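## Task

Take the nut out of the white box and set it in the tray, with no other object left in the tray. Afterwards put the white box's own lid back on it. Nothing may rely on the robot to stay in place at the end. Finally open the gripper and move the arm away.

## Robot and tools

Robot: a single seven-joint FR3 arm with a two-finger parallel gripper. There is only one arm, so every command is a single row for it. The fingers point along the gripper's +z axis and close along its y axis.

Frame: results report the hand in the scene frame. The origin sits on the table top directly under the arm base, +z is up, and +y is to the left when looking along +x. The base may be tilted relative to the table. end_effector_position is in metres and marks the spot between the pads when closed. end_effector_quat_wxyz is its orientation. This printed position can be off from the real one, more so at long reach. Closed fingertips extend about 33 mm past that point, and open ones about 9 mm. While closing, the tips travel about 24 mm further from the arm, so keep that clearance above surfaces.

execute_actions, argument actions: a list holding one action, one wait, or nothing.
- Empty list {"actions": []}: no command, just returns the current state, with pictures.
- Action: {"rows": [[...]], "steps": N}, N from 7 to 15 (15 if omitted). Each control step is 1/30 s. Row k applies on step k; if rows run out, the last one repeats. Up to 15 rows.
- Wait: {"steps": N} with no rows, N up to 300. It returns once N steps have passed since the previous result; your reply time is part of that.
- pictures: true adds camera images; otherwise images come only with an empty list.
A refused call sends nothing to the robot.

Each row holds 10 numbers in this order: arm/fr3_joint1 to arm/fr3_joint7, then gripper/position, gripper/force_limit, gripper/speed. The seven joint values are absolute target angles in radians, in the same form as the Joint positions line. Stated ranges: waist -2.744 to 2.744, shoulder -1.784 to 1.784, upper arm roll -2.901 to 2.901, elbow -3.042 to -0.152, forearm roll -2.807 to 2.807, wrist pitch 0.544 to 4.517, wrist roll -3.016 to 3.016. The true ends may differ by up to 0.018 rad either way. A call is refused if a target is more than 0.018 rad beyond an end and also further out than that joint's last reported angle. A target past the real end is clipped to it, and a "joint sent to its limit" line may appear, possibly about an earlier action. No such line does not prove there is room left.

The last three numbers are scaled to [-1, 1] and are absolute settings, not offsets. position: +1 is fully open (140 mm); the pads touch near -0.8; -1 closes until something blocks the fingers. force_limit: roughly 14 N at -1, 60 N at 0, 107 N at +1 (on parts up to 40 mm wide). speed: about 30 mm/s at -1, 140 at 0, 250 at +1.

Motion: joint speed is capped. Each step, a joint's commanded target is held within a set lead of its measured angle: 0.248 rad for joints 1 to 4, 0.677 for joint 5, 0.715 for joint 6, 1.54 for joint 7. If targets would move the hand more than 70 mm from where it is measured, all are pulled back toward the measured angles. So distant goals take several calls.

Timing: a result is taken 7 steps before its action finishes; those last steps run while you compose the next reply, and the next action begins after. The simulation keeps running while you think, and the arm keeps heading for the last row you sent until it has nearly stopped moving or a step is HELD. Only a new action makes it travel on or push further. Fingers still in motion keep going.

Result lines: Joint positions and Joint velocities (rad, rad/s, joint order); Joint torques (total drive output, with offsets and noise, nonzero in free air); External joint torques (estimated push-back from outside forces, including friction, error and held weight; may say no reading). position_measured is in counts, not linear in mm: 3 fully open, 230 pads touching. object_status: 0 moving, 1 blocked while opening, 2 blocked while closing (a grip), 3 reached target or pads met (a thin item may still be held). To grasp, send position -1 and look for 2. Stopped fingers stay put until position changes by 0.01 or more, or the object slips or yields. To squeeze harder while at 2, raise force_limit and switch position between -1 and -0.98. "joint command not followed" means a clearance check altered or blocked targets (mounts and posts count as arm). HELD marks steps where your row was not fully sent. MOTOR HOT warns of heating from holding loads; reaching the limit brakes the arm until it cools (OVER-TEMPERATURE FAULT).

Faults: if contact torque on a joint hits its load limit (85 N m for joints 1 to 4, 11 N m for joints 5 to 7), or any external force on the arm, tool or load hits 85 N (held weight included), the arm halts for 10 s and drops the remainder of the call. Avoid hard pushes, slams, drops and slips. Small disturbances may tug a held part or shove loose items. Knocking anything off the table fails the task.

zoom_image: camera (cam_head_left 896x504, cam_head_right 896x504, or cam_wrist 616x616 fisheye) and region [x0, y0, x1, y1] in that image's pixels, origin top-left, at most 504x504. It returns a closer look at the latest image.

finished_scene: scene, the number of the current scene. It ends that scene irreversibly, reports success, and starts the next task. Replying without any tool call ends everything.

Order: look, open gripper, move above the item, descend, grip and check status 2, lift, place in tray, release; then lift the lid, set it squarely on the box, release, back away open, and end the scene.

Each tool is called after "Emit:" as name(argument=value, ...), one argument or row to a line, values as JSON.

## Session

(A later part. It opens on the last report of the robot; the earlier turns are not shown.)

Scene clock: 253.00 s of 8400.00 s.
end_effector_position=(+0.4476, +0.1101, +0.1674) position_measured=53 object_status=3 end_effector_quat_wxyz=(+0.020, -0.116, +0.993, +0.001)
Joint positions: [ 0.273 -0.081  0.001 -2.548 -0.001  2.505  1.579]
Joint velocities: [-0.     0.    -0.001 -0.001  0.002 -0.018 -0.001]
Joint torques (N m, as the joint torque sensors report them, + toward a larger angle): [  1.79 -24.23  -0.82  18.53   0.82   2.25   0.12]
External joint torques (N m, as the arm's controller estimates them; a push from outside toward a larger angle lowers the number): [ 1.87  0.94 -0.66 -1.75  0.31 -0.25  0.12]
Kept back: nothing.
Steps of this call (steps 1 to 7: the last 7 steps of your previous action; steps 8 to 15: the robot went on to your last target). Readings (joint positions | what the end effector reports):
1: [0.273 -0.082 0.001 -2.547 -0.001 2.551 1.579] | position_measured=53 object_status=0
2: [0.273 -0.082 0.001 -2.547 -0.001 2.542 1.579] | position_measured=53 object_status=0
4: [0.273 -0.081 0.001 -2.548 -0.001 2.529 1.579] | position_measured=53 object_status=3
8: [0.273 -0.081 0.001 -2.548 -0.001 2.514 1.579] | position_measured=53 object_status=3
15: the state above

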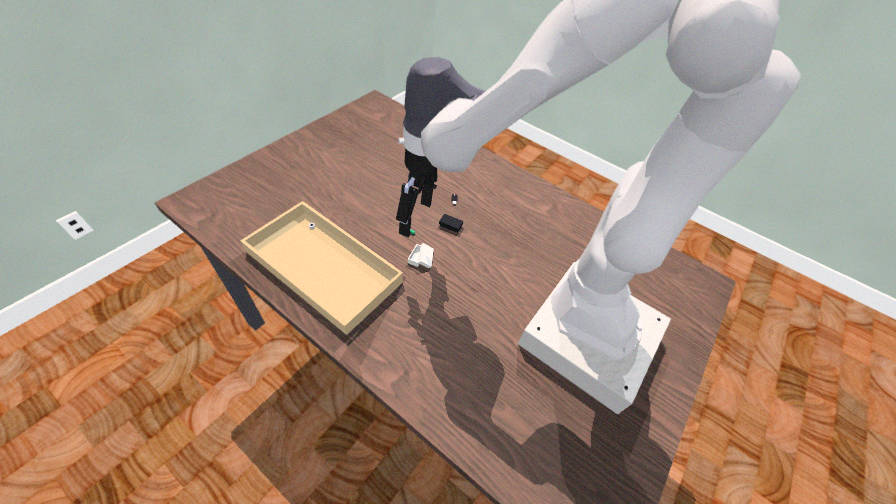

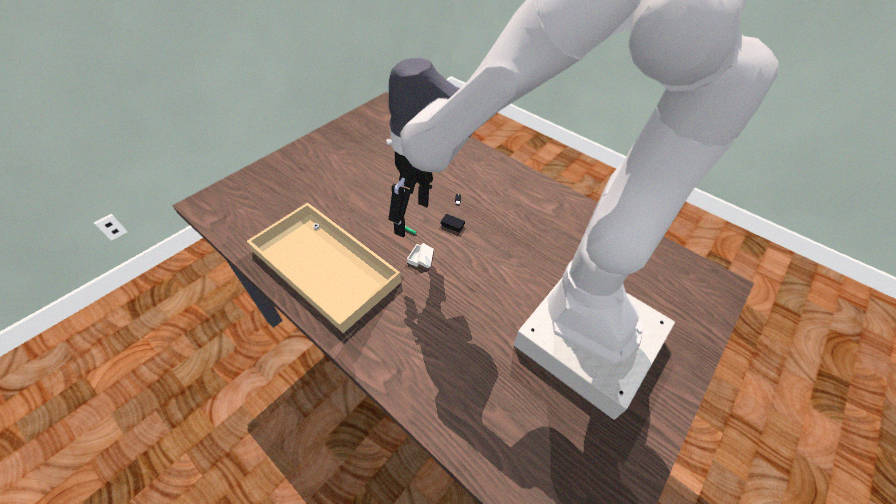

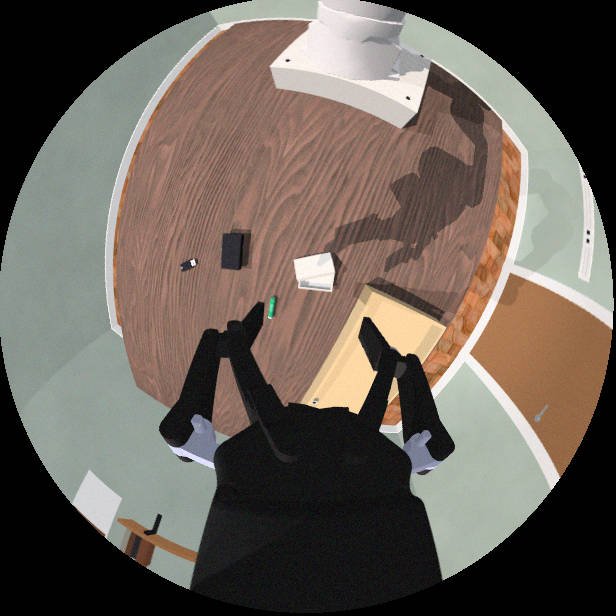

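Emit:
execute_actions(
  actions=[
    {"rows":[[0.278,0.06,0,-2.68,0,2.74,1.32,0.35,-0.3,0]],"steps":15},
  ],
)

Emit:
execute_actions(
  actions=[
    {"rows":[[0.278,0.06,0,-2.68,0,2.74,1.32,0.35,-0.3,0],[0.278,0.06,0,-2.68,0,2.74,1.32,0.35,-0.3,0],[0.278,0.06,0,-2.68,0,2.74,1.32,0.35,-0.3,0],[0.278,0.12,0,-2.677,0,2.81,1.32,0.35,-0.3,0],[0.278,0.12,0,-2.677,0,2.81,1.32,0.35,-0.3,0],[0.278,0.12,0,-2.677,0,2.81,1.32,0.35,-0.3,0],[0.278,0.185,0,-2.673,0,2.86,1.32,0.35,-0.3,0]],"steps":15},
  ],
)

Emit:
execute_actions(
  actions=[
    {"steps":15},
  ],
  pictures=true,
)

Emit:
zoom_image(
  camera="cam_wrist",
  region=[240,260,380,400],
)

Scene clock: 254.27 s of 8400.00 s.
end_effector_position=(+0.3840, +0.0953, +0.0748) position_measured=85 object_status=0 end_effector_quat_wxyz=(-0.031, -0.186, +0.982, -0.003)
Joint positions: [ 0.275  0.061  0.001 -2.679 -0.     2.677  1.44 ]
Joint velocities: [ 0.002  0.071  0.002 -0.079 -0.     0.332 -0.388]
Joint torques (N m, as the joint torque sensors report them, + toward a larger angle): [  2.59 -30.54  -0.87  18.1    0.53   3.65  -0.26]
External joint torques (N m, as the arm's controller estimates them; a push from outside toward a larger angle lowers the number): [ 2.66  0.89 -0.86 -2.61  0.16  0.55 -0.27]
Steps of this call (steps 1 to 15: the robot went on to your last target; steps 16 to 30: nothing new was sent; steps 31 to 38: the first 8 steps of this action). Readings (joint positions | what the end effector reports):
31: [0.273 -0.073 0.001 -2.559 -0.000 2.531 1.564] | position_measured=53 object_status=0
32: [0.273 -0.049 0.001 -2.581 -0.000 2.562 1.546] | position_measured=59 object_status=0
34: [0.274 0.009 0.001 -2.632 -0.000 2.616 1.504] | position_measured=74 object_status=0
38: the state above

Scene clock: 254.77 s of 8400.00 s.
end_effector_position=(+0.3986, +0.0990, +0.0542) position_measured=85 object_status=3 end_effector_quat_wxyz=(-0.008, -0.232, +0.973, -0.002)
Joint positions: [ 0.275  0.138  0.001 -2.673 -0.     2.794  1.346]
Joint velocities: [ 0.001  0.636  0.     0.     0.     0.373 -0.075]
Joint torques (N m, as the joint torque sensors report them, + toward a larger angle): [  2.26 -29.57  -0.82  13.72   0.45   2.92  -0.22]
External joint torques (N m, as the arm's controller estimates them; a push from outside toward a larger angle lowers the number): [ 2.14  2.05 -1.07 -0.13  0.27  0.38 -0.22]
Steps of this call (steps 1 to 7: the last 7 steps of your previous action; steps 8 to 15: the first 8 steps of this action). Readings (joint positions | what the end effector reports):
8: [0.275 0.061 0.001 -2.680 -0.000 2.725 1.372] | position_measured=85 object_status=3
9: [0.275 0.061 0.001 -2.680 -0.000 2.727 1.367] | position_measured=85 object_status=3
11: [0.275 0.069 0.001 -2.678 -0.000 2.742 1.358] | position_measured=85 object_status=3
15: the state above

Scene clock: 255.27 s of 8400.00 s.
end_effector_position=(+0.3999, +0.0993, +0.0401) position_measured=85 object_status=3 end_effector_quat_wxyz=(-0.002, -0.241, +0.970, -0.002)
Joint positions: [ 0.276  0.183  0.001 -2.675 -0.     2.854  1.328]
Joint velocities: [ 0.001 -0.    -0.     0.    -0.001  0.021 -0.014]
Joint torques (N m, as the joint torque sensors report them, + toward a larger angle): [  1.58 -26.48  -1.47  14.14   0.41   2.81  -0.19]
External joint torques (N m, as the arm's controller estimates them; a push from outside toward a larger angle lowers the number): [ 1.56  1.46 -1.67  0.12  0.19  0.4  -0.19]
Kept back: nothing.
Steps of this call (steps 1 to 7: the last 7 steps of your previous action; steps 8 to 15: the robot went on to your last target). Readings (joint positions | what the end effector reports):
1: [0.275 0.156 0.001 -2.673 -0.000 2.805 1.344] | position_measured=85 object_status=3
2: [0.276 0.169 0.001 -2.674 -0.000 2.814 1.341] | position_measured=85 object_status=3
4: [0.276 0.181 0.001 -2.675 -0.000 2.827 1.338] | position_measured=85 object_status=3
8: [0.276 0.183 0.001 -2.675 -0.000 2.844 1.333] | position_measured=85 object_status=3
15: the state above

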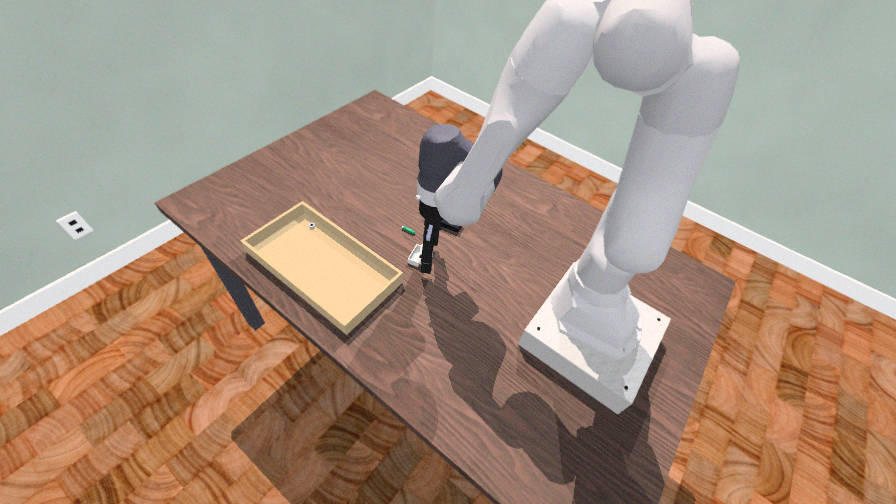

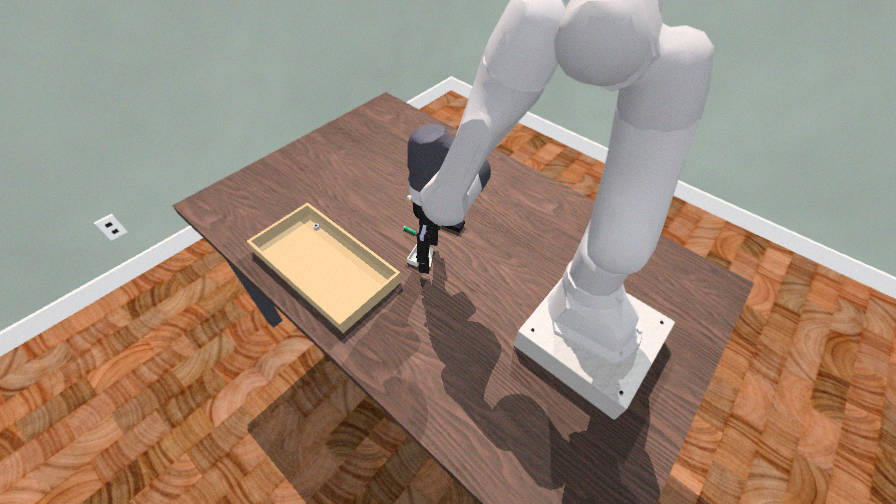

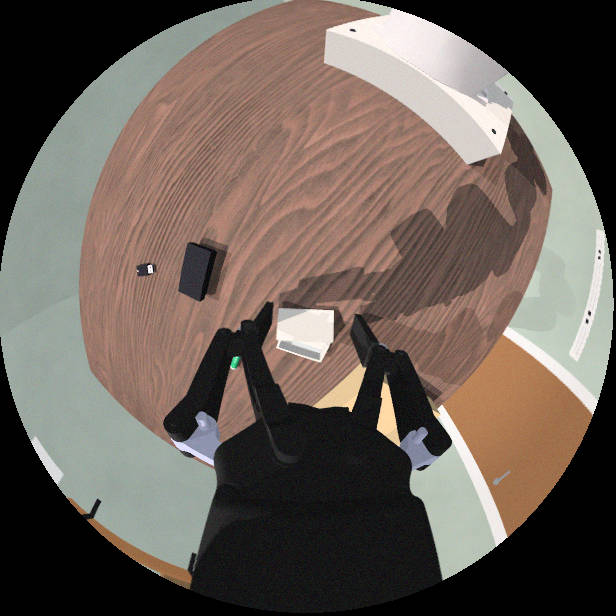

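Region (240, 260, 380, 400) of cam_wrist's 616x616 image, scaled by 3.600, with more detail than that image has.

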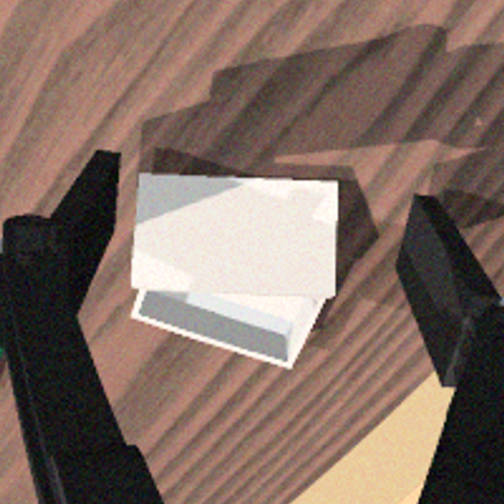

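Emit:
execute_actions(
  actions=[
    {"rows":[[0.264,0.185,0,-2.673,0,2.86,1.26,0.35,-0.3,0],[0.264,0.185,0,-2.673,0,2.86,1.26,0.35,-0.3,0],[0.264,0.185,0,-2.673,0,2.86,1.26,0.35,-0.3,0],[0.264,0.185,0,-2.673,0,2.86,1.26,0.35,-0.3,0],[0.264,0.185,0,-2.673,0,2.86,1.26,0.35,-0.3,0],[0.264,0.185,0,-2.673,0,2.86,1.26,0.35,-0.3,0],[0.264,0.185,0,-2.673,0,2.86,1.26,-0.15,-0.4,-0.2]],"steps":15},
  ],
)

Emit:
execute_actions(
  actions=[
    {"steps":25},
  ],
  pictures=true,
)

Emit:
zoom_image(
  camera="cam_wrist",
  region=[240,260,380,400],
)

Scene clock: 255.90 s of 8400.00 s.
end_effector_position=(+0.4019, +0.0960, +0.0404) position_measured=90 object_status=0 end_effector_quat_wxyz=(+0.000, -0.255, +0.967, -0.002)
Joint positions: [ 0.267  0.184  0.001 -2.675 -0.     2.858  1.289]
Joint velocities: [-0.003  0.001  0.    -0.     0.     0.001 -0.086]
Joint torques (N m, as the joint torque sensors report them, + toward a larger angle): [ -0.22 -26.1   -0.73  14.34   0.42   2.74  -0.2 ]
External joint torques (N m, as the arm's controller estimates them; a push from outside toward a larger angle lowers the number): [-0.13  1.89 -0.83  0.27  0.18  0.31 -0.2 ]
Steps of this call (steps 1 to 11: the robot went on to your last target; steps 12 to 19: the first 8 steps of this action). Readings (joint positions | what the end effector reports):
12: [0.274 0.183 0.001 -2.675 -0.000 2.857 1.320] | position_measured=85 object_status=3
13: [0.272 0.183 0.001 -2.675 -0.000 2.857 1.314] | position_measured=85 object_status=3
15: [0.269 0.183 0.001 -2.675 -0.000 2.857 1.304] | position_measured=85 object_status=3
19: the state above

Scene clock: 256.73 s of 8400.00 s.
end_effector_position=(+0.4025, +0.0961, +0.0407) position_measured=137 object_status=2 end_effector_quat_wxyz=(+0.001, -0.267, +0.964, -0.002)
Joint positions: [ 0.267  0.183  0.001 -2.674 -0.     2.858  1.265]
Joint velocities: [-0.001 -0.002 -0.001 -0.     0.001  0.    -0.007]
Joint torques (N m, as the joint torque sensors report them, + toward a larger angle): [ -1.24 -26.79  -0.87  13.93   0.49   2.77  -0.19]
External joint torques (N m, as the arm's controller estimates them; a push from outside toward a larger angle lowers the number): [-1.13  1.21 -0.94 -0.13  0.25  0.33 -0.19]
Kept back: nothing.
Steps of this call (steps 1 to 7: the last 7 steps of your previous action; steps 8 to 25: the robot went on to your last target). Readings (joint positions | what the end effector reports):
1: [0.267 0.184 0.001 -2.675 -0.000 2.858 1.287] | position_measured=96 object_status=0
2: [0.267 0.184 0.001 -2.675 -0.000 2.858 1.284] | position_measured=102 object_status=0
4: [0.267 0.184 0.001 -2.675 -0.000 2.858 1.280] | position_measured=115 object_status=0
8: [0.267 0.183 0.001 -2.674 -0.000 2.858 1.274] | position_measured=137 object_status=0
25: the state above

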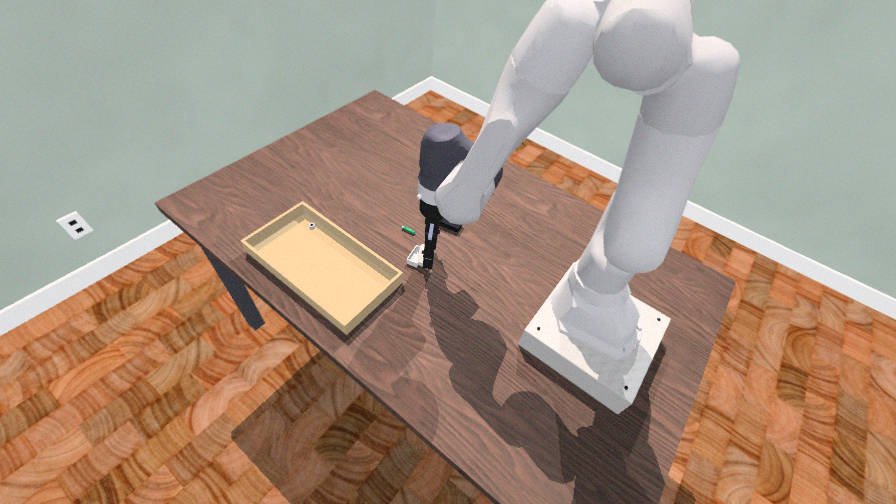

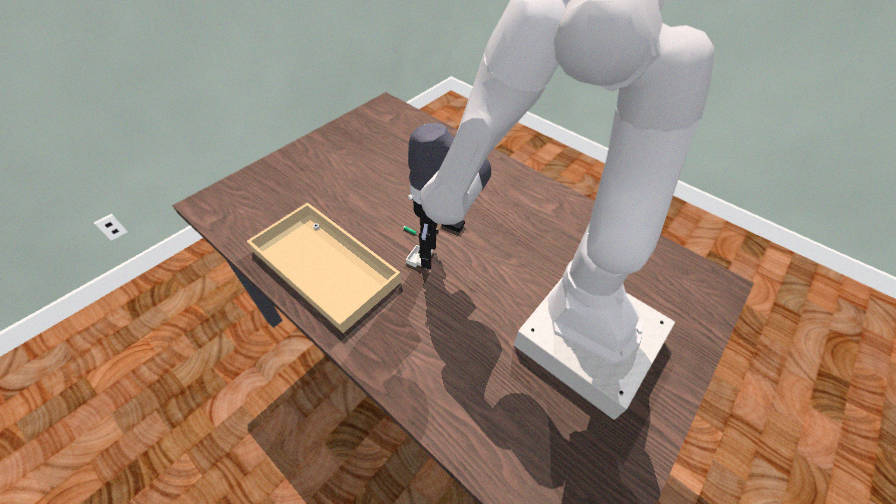

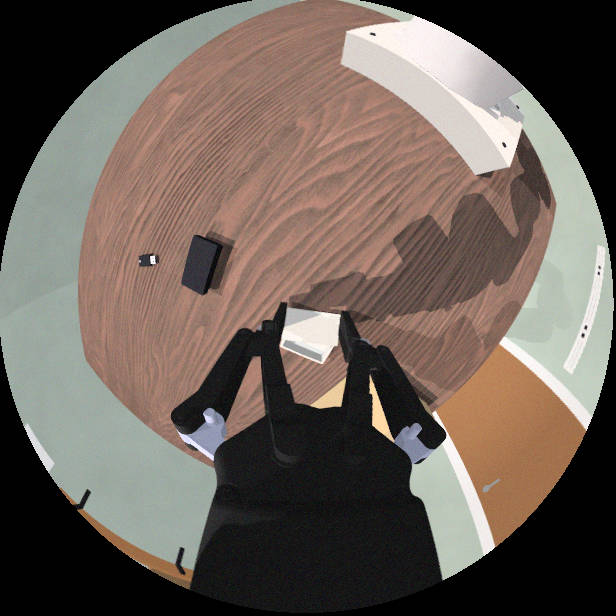

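Region (240, 260, 380, 400) of cam_wrist's 616x616 image, scaled by 3.600, with more detail than that image has.

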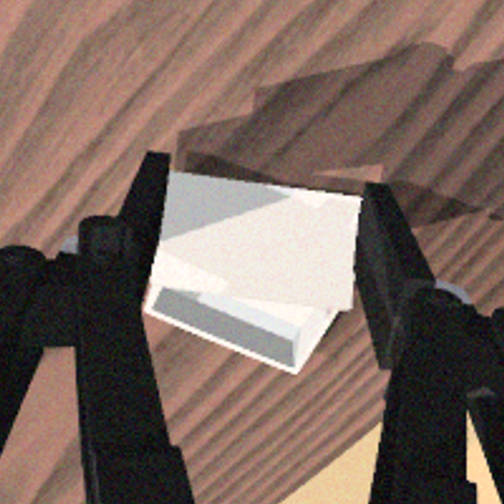

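Gripped. Transfer inward and release flat (as before).

Emit:
execute_actions(
  actions=[
    {"rows":[[0.264,0.185,0,-2.673,0,2.86,1.26,-1,-0.3,0],[0.264,0.185,0,-2.673,0,2.86,1.26,-1,-0.3,0],[0.264,0.185,0,-2.673,0,2.86,1.26,-1,-0.3,0],[0.264,0.185,0,-2.673,0,2.86,1.26,-1,-0.3,0],[0.264,0.08,0,-2.68,0,2.76,1.26,-1,-0.3,0]],"steps":15},
  ],
)

Emit:
execute_actions(
  actions=[
    {"rows":[[0.275,-0.06,0,-2.855,0,2.80,1.582,-1,-0.3,0]],"steps":15},
  ],
)

Emit:
execute_actions(
  actions=[
    {"rows":[[0.275,0.02,0,-2.84,0,2.86,1.582,-1,-0.3,0],[0.275,0.02,0,-2.84,0,2.86,1.582,-1,-0.3,0],[0.275,0.02,0,-2.84,0,2.86,1.582,-1,-0.3,0],[0.275,0.02,0,-2.84,0,2.86,1.582,-1,-0.3,0],[0.275,0.09,0,-2.835,0,2.925,1.582,-1,-0.3,0]],"steps":15},
  ],
)

Emit:
execute_actions(
  actions=[
    {"rows":[[0.275,0.09,0,-2.835,0,2.925,1.582,-1,-0.3,0],[0.275,0.09,0,-2.835,0,2.925,1.582,-1,-0.3,0],[0.275,0.09,0,-2.835,0,2.925,1.582,-1,-0.3,0],[0.275,0.09,0,-2.835,0,2.925,1.582,-1,-0.3,0],[0.275,0.09,0,-2.835,0,2.925,1.582,-1,-0.3,0],[0.275,0.09,0,-2.835,0,2.925,1.582,-1,-0.3,0],[0.275,0.09,0,-2.835,0,2.925,1.582,0.2,-0.3,-0.6]],"steps":15},
  ],
)

Emit:
execute_actions(
  actions=[
    {"steps":25},
  ],
  pictures=true,
)

Emit:
zoom_image(
  camera="cam_wrist",
  region=[240,260,380,400],
)

Scene clock: 257.50 s of 8400.00 s.
end_effector_position=(+0.4110, +0.0981, +0.0680) position_measured=138 object_status=2 end_effector_quat_wxyz=(+0.013, -0.268, +0.963, -0.002)
Joint positions: [ 0.266  0.103  0.001 -2.679 -0.     2.807  1.263]
Joint velocities: [ 0.001 -0.415 -0.     0.05  -0.    -0.229 -0.002]
Joint torques (N m, as the joint torque sensors report them, + toward a larger angle): [ -0.82 -19.65  -0.13  11.02   0.53   1.27  -0.16]
External joint torques (N m, as the arm's controller estimates them; a push from outside toward a larger angle lowers the number): [-0.69 -1.02 -0.08 -0.04  0.22 -0.34 -0.16]
Steps of this call (steps 1 to 15: the robot went on to your last target; steps 16 to 23: the first 8 steps of this action). Readings (joint positions | what the end effector reports):
16: [0.267 0.183 0.001 -2.674 -0.000 2.858 1.264] | position_measured=137 object_status=0
17: [0.267 0.183 0.001 -2.674 -0.000 2.858 1.264] | position_measured=138 object_status=0
19: [0.267 0.183 0.001 -2.674 -0.000 2.858 1.264] | position_measured=138 object_status=0
23: the state above

Scene clock: 258.00 s of 8400.00 s.
end_effector_position=(+0.3505, +0.0855, +0.0770) position_measured=138 object_status=2 end_effector_quat_wxyz=(-0.001, -0.182, +0.983, -0.002)
Joint positions: [ 0.272 -0.054 -0.    -2.848  0.     2.791  1.444]
Joint velocities: [ 0.001 -0.067  0.001 -0.078 -0.001  0.033  0.444]
Joint torques (N m, as the joint torque sensors report them, + toward a larger angle): [  2.01 -22.29  -0.61  13.98   0.32   2.84   0.19]
External joint torques (N m, as the arm's controller estimates them; a push from outside toward a larger angle lowers the number): [ 2.11 -1.5  -0.44 -2.1   0.01  0.3   0.2 ]
Steps of this call (steps 1 to 7: the last 7 steps of your previous action; steps 8 to 15: the first 8 steps of this action). Readings (joint positions | what the end effector reports):
8: [0.267 0.055 -0.000 -2.711 0.000 2.782 1.289] | position_measured=138 object_status=2
9: [0.268 0.014 -0.000 -2.761 0.000 2.784 1.319] | position_measured=138 object_status=2
11: [0.271 -0.030 -0.000 -2.817 0.000 2.786 1.370] | position_measured=138 object_status=2
15: the state above

Scene clock: 258.50 s of 8400.00 s.
end_effector_position=(+0.3411, +0.0832, +0.0418) position_measured=138 object_status=2 end_effector_quat_wxyz=(-0.016, -0.128, +0.992, -0.003)
Joint positions: [ 0.273  0.073 -0.    -2.838  0.     2.878  1.553]
Joint velocities: [ 0.     0.289  0.001 -0.001  0.001  0.241  0.086]
Joint torques (N m, as the joint torque sensors report them, + toward a larger angle): [  2.35 -27.42  -0.05  13.55   0.29   3.46   0.17]
External joint torques (N m, as the arm's controller estimates them; a push from outside toward a larger angle lowers the number): [ 2.32  1.2  -0.16 -2.13  0.14  0.55  0.17]
Steps of this call (steps 1 to 7: the last 7 steps of your previous action; steps 8 to 15: the first 8 steps of this action). Readings (joint positions | what the end effector reports):
8: [0.273 -0.047 -0.000 -2.849 0.000 2.806 1.523] | position_measured=138 object_status=2
9: [0.273 -0.026 -0.000 -2.844 0.000 2.816 1.529] | position_measured=138 object_status=2
11: [0.273 0.003 -0.000 -2.843 0.000 2.829 1.538] | position_measured=138 object_status=2
15: the state above

Scene clock: 259.00 s of 8400.00 s.
end_effector_position=(+0.3503, +0.0855, +0.0408) position_measured=138 object_status=0 end_effector_quat_wxyz=(-0.001, -0.118, +0.993, -0.002)
Joint positions: [ 0.273  0.087 -0.    -2.836  0.     2.92   1.574]
Joint velocities: [ 0.001  0.012 -0.     0.    -0.001  0.013  0.016]
Joint torques (N m, as the joint torque sensors report them, + toward a larger angle): [  2.18 -21.5   -0.42  12.37   0.22   2.68   0.1 ]
External joint torques (N m, as the arm's controller estimates them; a push from outside toward a larger angle lowers the number): [ 2.31  1.94 -0.36 -0.22  0.03  0.3   0.09]
Steps of this call (steps 1 to 7: the last 7 steps of your previous action; steps 8 to 15: the first 8 steps of this action). Readings (joint positions | what the end effector reports):
8: [0.273 0.086 -0.000 -2.836 0.000 2.914 1.568] | position_measured=138 object_status=2
9: [0.273 0.086 -0.000 -2.836 0.000 2.915 1.569] | position_measured=138 object_status=2
11: [0.273 0.086 -0.000 -2.836 0.000 2.918 1.571] | position_measured=138 object_status=2
15: the state above

Scene clock: 259.83 s of 8400.00 s.
end_effector_position=(+0.3505, +0.0855, +0.0405) position_measured=104 object_status=3 end_effector_quat_wxyz=(-0.000, -0.116, +0.993, -0.002)
Joint positions: [ 0.273  0.088 -0.    -2.836  0.     2.923  1.578]
Joint velocities: [-0.     0.001 -0.001 -0.001  0.001  0.001  0.002]
Joint torques (N m, as the joint torque sensors report them, + toward a larger angle): [  1.85 -23.46  -1.26  12.34   0.21   2.91   0.18]
External joint torques (N m, as the arm's controller estimates them; a push from outside toward a larger angle lowers the number): [ 1.97  0.   -1.22 -0.34  0.02  0.51  0.18]
Kept back: nothing.
Steps of this call (steps 1 to 7: the last 7 steps of your previous action; steps 8 to 15: the robot went on to your last target; steps 16 to 25: nothing new was sent). Readings (joint positions | what the end effector reports):
1: [0.273 0.087 -0.000 -2.836 0.000 2.921 1.574] | position_measured=131 object_status=0
2: [0.273 0.088 -0.000 -2.836 0.000 2.921 1.575] | position_measured=127 object_status=0
4: [0.273 0.088 -0.000 -2.836 0.000 2.922 1.576] | position_measured=119 object_status=0
8: [0.273 0.088 -0.000 -2.836 0.000 2.922 1.577] | position_measured=104 object_status=0
25: the state above
The arm was judged still, so your last target was given up. Only a new action makes it travel on or press farther. Fingers that are still opening or closing keep moving.

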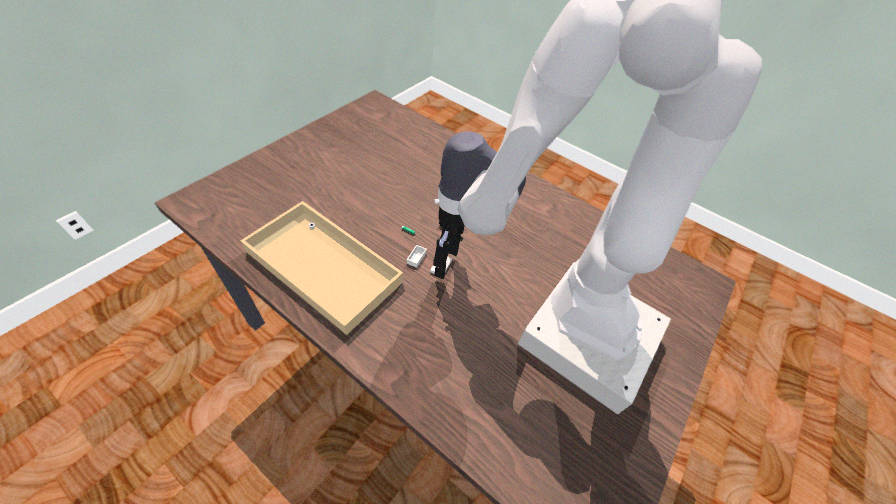

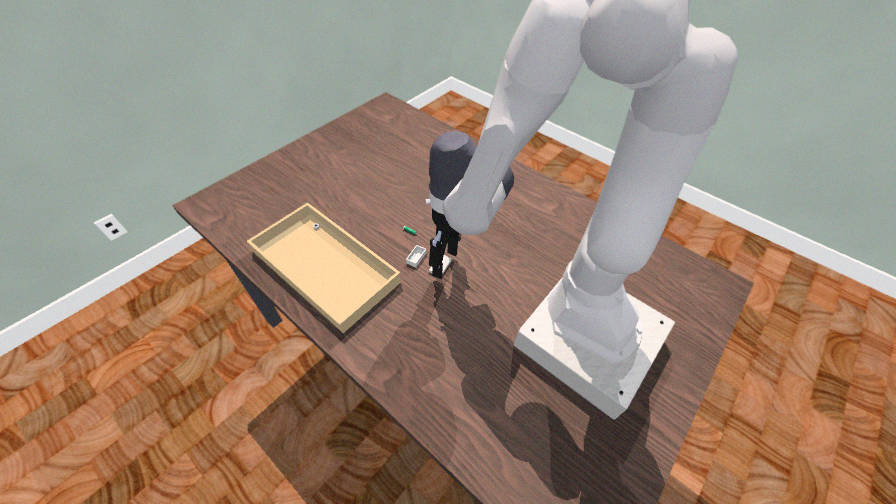

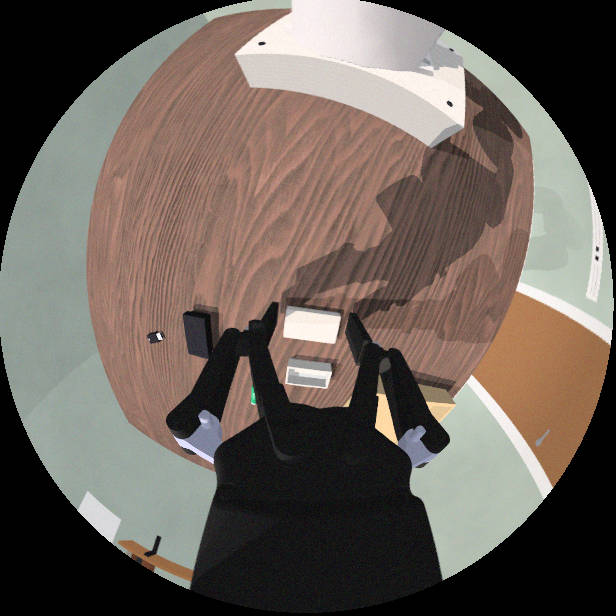

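Region (240, 260, 380, 400) of cam_wrist's 616x616 image, scaled by 3.600, with more detail than that image has.

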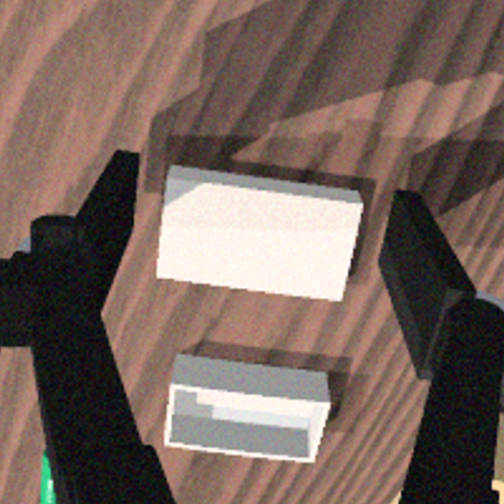

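Emit:
execute_actions(
  actions=[
    {"rows":[[0.275,0.108,0,-2.832,0,2.942,1.582,0.2,-0.3,0]],"steps":12},
  ],
)

Emit:
execute_actions(
  actions=[
    {"rows":[[0.275,0.108,0,-2.832,0,2.942,1.582,0.2,-0.3,0],[0.275,0.108,0,-2.832,0,2.942,1.582,0.2,-0.3,0],[0.275,0.108,0,-2.832,0,2.942,1.582,-0.15,-0.4,-0.3]],"steps":15},
  ],
)

Emit:
execute_actions(
  actions=[
    {"rows":[[0.275,0.108,0,-2.832,0,2.942,1.582,-0.15,-0.4,-0.3],[0.275,0.108,0,-2.832,0,2.942,1.582,-0.15,-0.4,-0.3],[0.275,0.108,0,-2.832,0,2.942,1.582,-1,-0.3,0]],"steps":15},
  ],
)

Emit:
execute_actions(
  actions=[
    {"rows":[[0.275,0.075,0,-2.836,0,2.912,1.582,-1,-0.3,0],[0.275,0.075,0,-2.836,0,2.912,1.582,-1,-0.3,0],[0.275,0.075,0,-2.836,0,2.912,1.582,-1,-0.3,0],[0.275,0.075,0,-2.836,0,2.912,1.582,-1,-0.3,0],[0.275,0.075,0,-2.836,0,2.912,1.582,-1,-0.3,0],[0.05,0.075,0,-2.836,0,2.912,1.582,-1,-0.3,0]],"steps":15},
  ],
)

Emit:
execute_actions(
  actions=[
    {"rows":[[0.05,0.075,0,-2.836,0,2.912,1.582,-1,-0.3,0]],"steps":15},
  ],
)

Emit:
execute_actions(
  actions=[
    {"rows":[[0.05,0.106,0,-2.832,0,2.94,1.582,-1,-0.3,0]],"steps":15},
  ],
)

Emit:
execute_actions(
  actions=[
    {"steps":10},
  ],
  pictures=true,
)

Scene clock: 261.07 s of 8400.00 s.
end_effector_position=(+0.3492, +0.0852, +0.0361) position_measured=104 object_status=3 end_effector_quat_wxyz=(-0.002, -0.116, +0.993, -0.002)
Joint positions: [ 0.273  0.104 -0.    -2.834  0.     2.933  1.579]
Joint velocities: [ 0.001  0.04   0.001 -0.001 -0.002  0.036  0.001]
Joint torques (N m, as the joint torque sensors report them, + toward a larger angle): [  1.46 -22.87  -0.34  12.76   0.28   3.01   0.12]
External joint torques (N m, as the arm's controller estimates them; a push from outside toward a larger angle lowers the number): [ 1.46  1.71 -0.44 -0.15  0.13  0.52  0.12]
Steps of this call (steps 1 to 32: nothing new was sent; steps 33 to 37: the first 5 steps of this action). Readings (joint positions | what the end effector reports):
33: [0.273 0.091 -0.000 -2.835 0.000 2.925 1.579] | position_measured=104 object_status=3
34: [0.273 0.096 -0.000 -2.834 0.000 2.928 1.579] | position_measured=104 object_status=3
36: [0.273 0.103 -0.000 -2.834 0.000 2.932 1.579] | position_measured=104 object_status=3
37: the state above

Scene clock: 261.57 s of 8400.00 s.
end_effector_position=(+0.3507, +0.0856, +0.0361) position_measured=131 object_status=0 end_effector_quat_wxyz=(+0.000, -0.116, +0.993, -0.002)
Joint positions: [ 0.273  0.106 -0.    -2.834  0.     2.939  1.579]
Joint velocities: [ 0.001 -0.032 -0.     0.003 -0.     0.     0.   ]
Joint torques (N m, as the joint torque sensors report them, + toward a larger angle): [  1.42 -21.28  -0.78  11.79   0.19   2.98   0.06]
External joint torques (N m, as the arm's controller estimates them; a push from outside toward a larger angle lowers the number): [ 1.46  2.71 -0.84 -1.31  0.03  0.35  0.06]
Steps of this call (steps 1 to 7: the last 7 steps of your previous action; steps 8 to 15: the first 8 steps of this action). Readings (joint positions | what the end effector reports):
8: [0.273 0.106 -0.000 -2.834 0.000 2.938 1.579] | position_measured=104 object_status=3
9: [0.273 0.106 -0.000 -2.834 0.000 2.938 1.579] | position_measured=104 object_status=3
11: [0.273 0.106 -0.000 -2.834 0.000 2.939 1.579] | position_measured=108 object_status=0
15: the state above

Scene clock: 262.07 s of 8400.00 s.
end_effector_position=(+0.3513, +0.0857, +0.0364) position_measured=138 object_status=0 end_effector_quat_wxyz=(+0.001, -0.116, +0.993, -0.001)
Joint positions: [ 0.273  0.106 -0.    -2.833  0.     2.94   1.579]
Joint velocities: [ 0.001 -0.     0.001  0.    -0.    -0.002  0.   ]
Joint torques (N m, as the joint torque sensors report them, + toward a larger angle): [  1.85 -22.21   0.11  12.44   0.26   2.88   0.07]
External joint torques (N m, as the arm's controller estimates them; a push from outside toward a larger angle lowers the number): [1.92 1.57 0.08 0.01 0.09 0.47 0.07]
Steps of this call (steps 1 to 7: the last 7 steps of your previous action; steps 8 to 15: the first 8 steps of this action). Readings (joint positions | what the end effector reports):
8: [0.273 0.106 -0.000 -2.833 0.000 2.940 1.579] | position_measured=138 object_status=2
9: [0.273 0.106 -0.000 -2.833 0.000 2.940 1.579] | position_measured=138 object_status=2
11: [0.273 0.106 -0.000 -2.833 0.000 2.940 1.579] | position_measured=138 object_status=0
15: the state above

Scene clock: 262.57 s of 8400.00 s.
end_effector_position=(+0.3627, +0.0421, +0.0448) position_measured=138 object_status=2 end_effector_quat_wxyz=(+0.005, -0.055, +0.998, -0.001)
Joint positions: [ 0.141  0.077  0.007 -2.835 -0.003  2.921  1.579]
Joint velocities: [-1.263 -0.008 -0.218  0.001  0.037 -0.028  0.   ]
Joint torques (N m, as the joint torque sensors report them, + toward a larger angle): [  6.53 -24.7    5.93  11.22  -0.17   1.92   0.03]
External joint torques (N m, as the arm's controller estimates them; a push from outside toward a larger angle lowers the number): [-1.57 -1.43 -1.79  0.17  0.72 -0.26  0.02]
Steps of this call (steps 1 to 7: the last 7 steps of your previous action; steps 8 to 15: the first 8 steps of this action). Readings (joint positions | what the end effector reports):
8: [0.273 0.101 -0.000 -2.834 0.000 2.936 1.579] | position_measured=138 object_status=2
9: [0.273 0.094 -0.000 -2.835 0.000 2.931 1.579] | position_measured=138 object_status=2
11: [0.273 0.082 -0.000 -2.835 0.000 2.926 1.579] | position_measured=138 object_status=2
15: the state above

Scene clock: 263.07 s of 8400.00 s.
end_effector_position=(+0.3633, +0.0066, +0.0445) position_measured=138 object_status=2 end_effector_quat_wxyz=(+0.002, -0.005, +1.000, -0.001)
Joint positions: [ 0.053  0.077 -0.001 -2.835 -0.     2.915  1.579]
Joint velocities: [-0.001  0.     0.001 -0.001 -0.001 -0.003 -0.001]
Joint torques (N m, as the joint torque sensors report them, + toward a larger angle): [ -0.34 -24.12   0.18  10.51   0.28   2.09   0.11]
External joint torques (N m, as the arm's controller estimates them; a push from outside toward a larger angle lowers the number): [-0.25 -0.84  0.21 -2.42  0.08 -0.32  0.11]
Steps of this call (steps 1 to 7: the last 7 steps of your previous action; steps 8 to 15: the first 8 steps of this action). Readings (joint positions | what the end effector reports):
8: [0.054 0.077 -0.003 -2.835 -0.000 2.916 1.579] | position_measured=138 object_status=2
9: [0.053 0.077 -0.002 -2.835 -0.000 2.916 1.579] | position_measured=138 object_status=2
11: [0.053 0.077 -0.002 -2.835 -0.000 2.915 1.579] | position_measured=138 object_status=2
15: the state above

Scene clock: 263.57 s of 8400.00 s.
end_effector_position=(+0.3601, +0.0066, +0.0366) position_measured=138 object_status=2 end_effector_quat_wxyz=(-0.002, -0.005, +1.000, -0.001)
Joint positions: [ 0.053  0.104 -0.001 -2.833 -0.     2.932  1.579]
Joint velocities: [ 0.001  0.008  0.     0.001 -0.     0.031 -0.001]
Joint torques (N m, as the joint torque sensors report them, + toward a larger angle): [ -1.16 -22.55   0.29  12.79   0.25   2.83   0.07]
External joint torques (N m, as the arm's controller estimates them; a push from outside toward a larger angle lowers the number): [-1.11  1.52  0.24  0.09  0.09  0.39  0.07]
Steps of this call (steps 1 to 7: the last 7 steps of your previous action; steps 8 to 15: the first 8 steps of this action). Readings (joint positions | what the end effector reports):
8: [0.053 0.081 -0.001 -2.834 -0.000 2.918 1.579] | position_measured=138 object_status=2
9: [0.053 0.088 -0.001 -2.833 -0.000 2.922 1.579] | position_measured=138 object_status=2
11: [0.053 0.099 -0.001 -2.833 -0.000 2.927 1.579] | position_measured=138 object_status=2
15: the state above

Scene clock: 263.90 s of 8400.00 s.
end_effector_position=(+0.3614, +0.0066, +0.0369) position_measured=138 object_status=2 end_effector_quat_wxyz=(+0.000, -0.005, +1.000, -0.001)
Joint positions: [ 0.053  0.104 -0.001 -2.833 -0.     2.937  1.579]
Joint velocities: [-0.001  0.    -0.    -0.     0.001  0.004 -0.   ]
Joint torques (N m, as the joint torque sensors report them, + toward a larger angle): [ -0.68 -22.96  -0.22  11.6    0.4    2.87   0.07]
External joint torques (N m, as the arm's controller estimates them; a push from outside toward a larger angle lowers the number): [-0.6   0.79 -0.24 -0.86  0.22  0.46  0.07]
Kept back: nothing.
Steps of this call (steps 1 to 7: the last 7 steps of your previous action; steps 8 to 10: the robot went on to your last target). Readings (joint positions | what the end effector reports):
1: [0.053 0.104 -0.001 -2.833 -0.000 2.933 1.579] | position_measured=138 object_status=2
2: [0.053 0.104 -0.001 -2.833 -0.000 2.934 1.579] | position_measured=138 object_status=2
4: [0.053 0.104 -0.001 -2.833 -0.000 2.935 1.579] | position_measured=138 object_status=2
8: [0.053 0.104 -0.001 -2.833 -0.000 2.936 1.579] | position_measured=138 object_status=2
10: the state above

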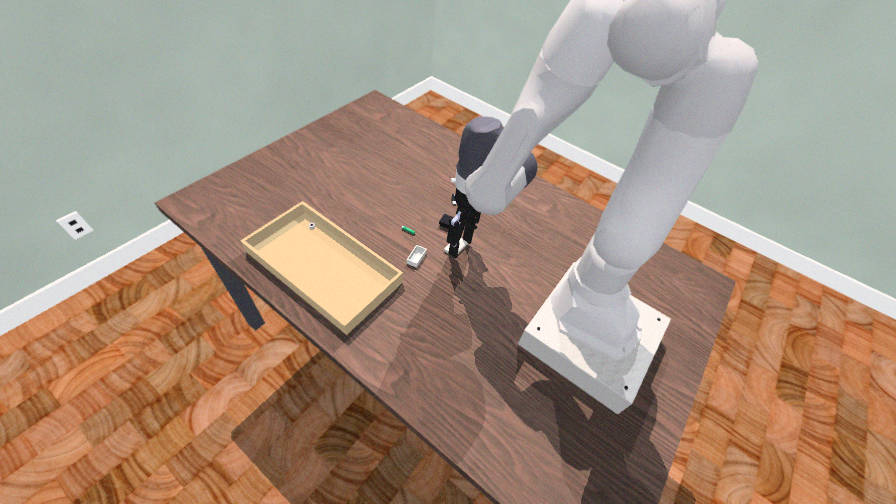

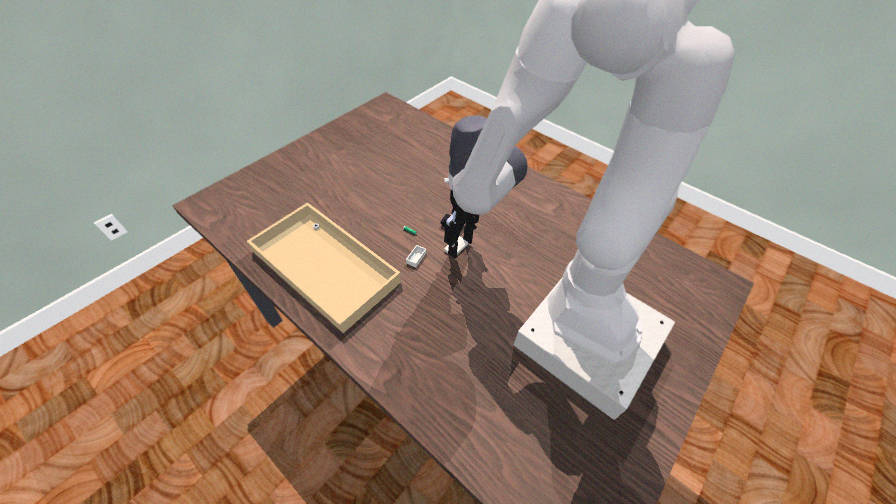

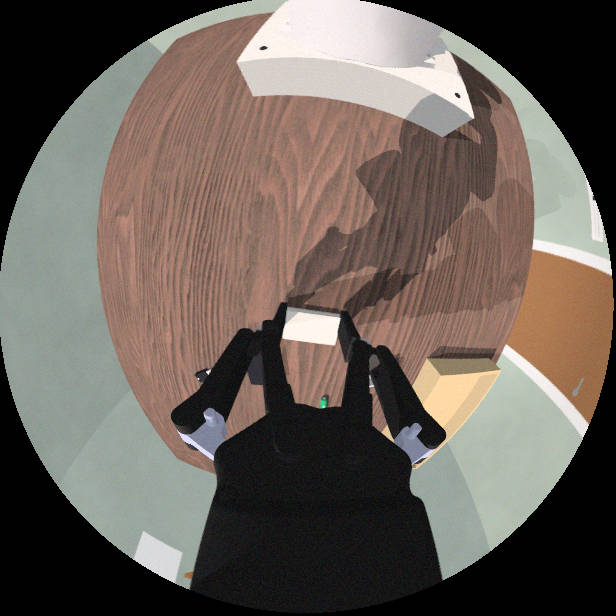

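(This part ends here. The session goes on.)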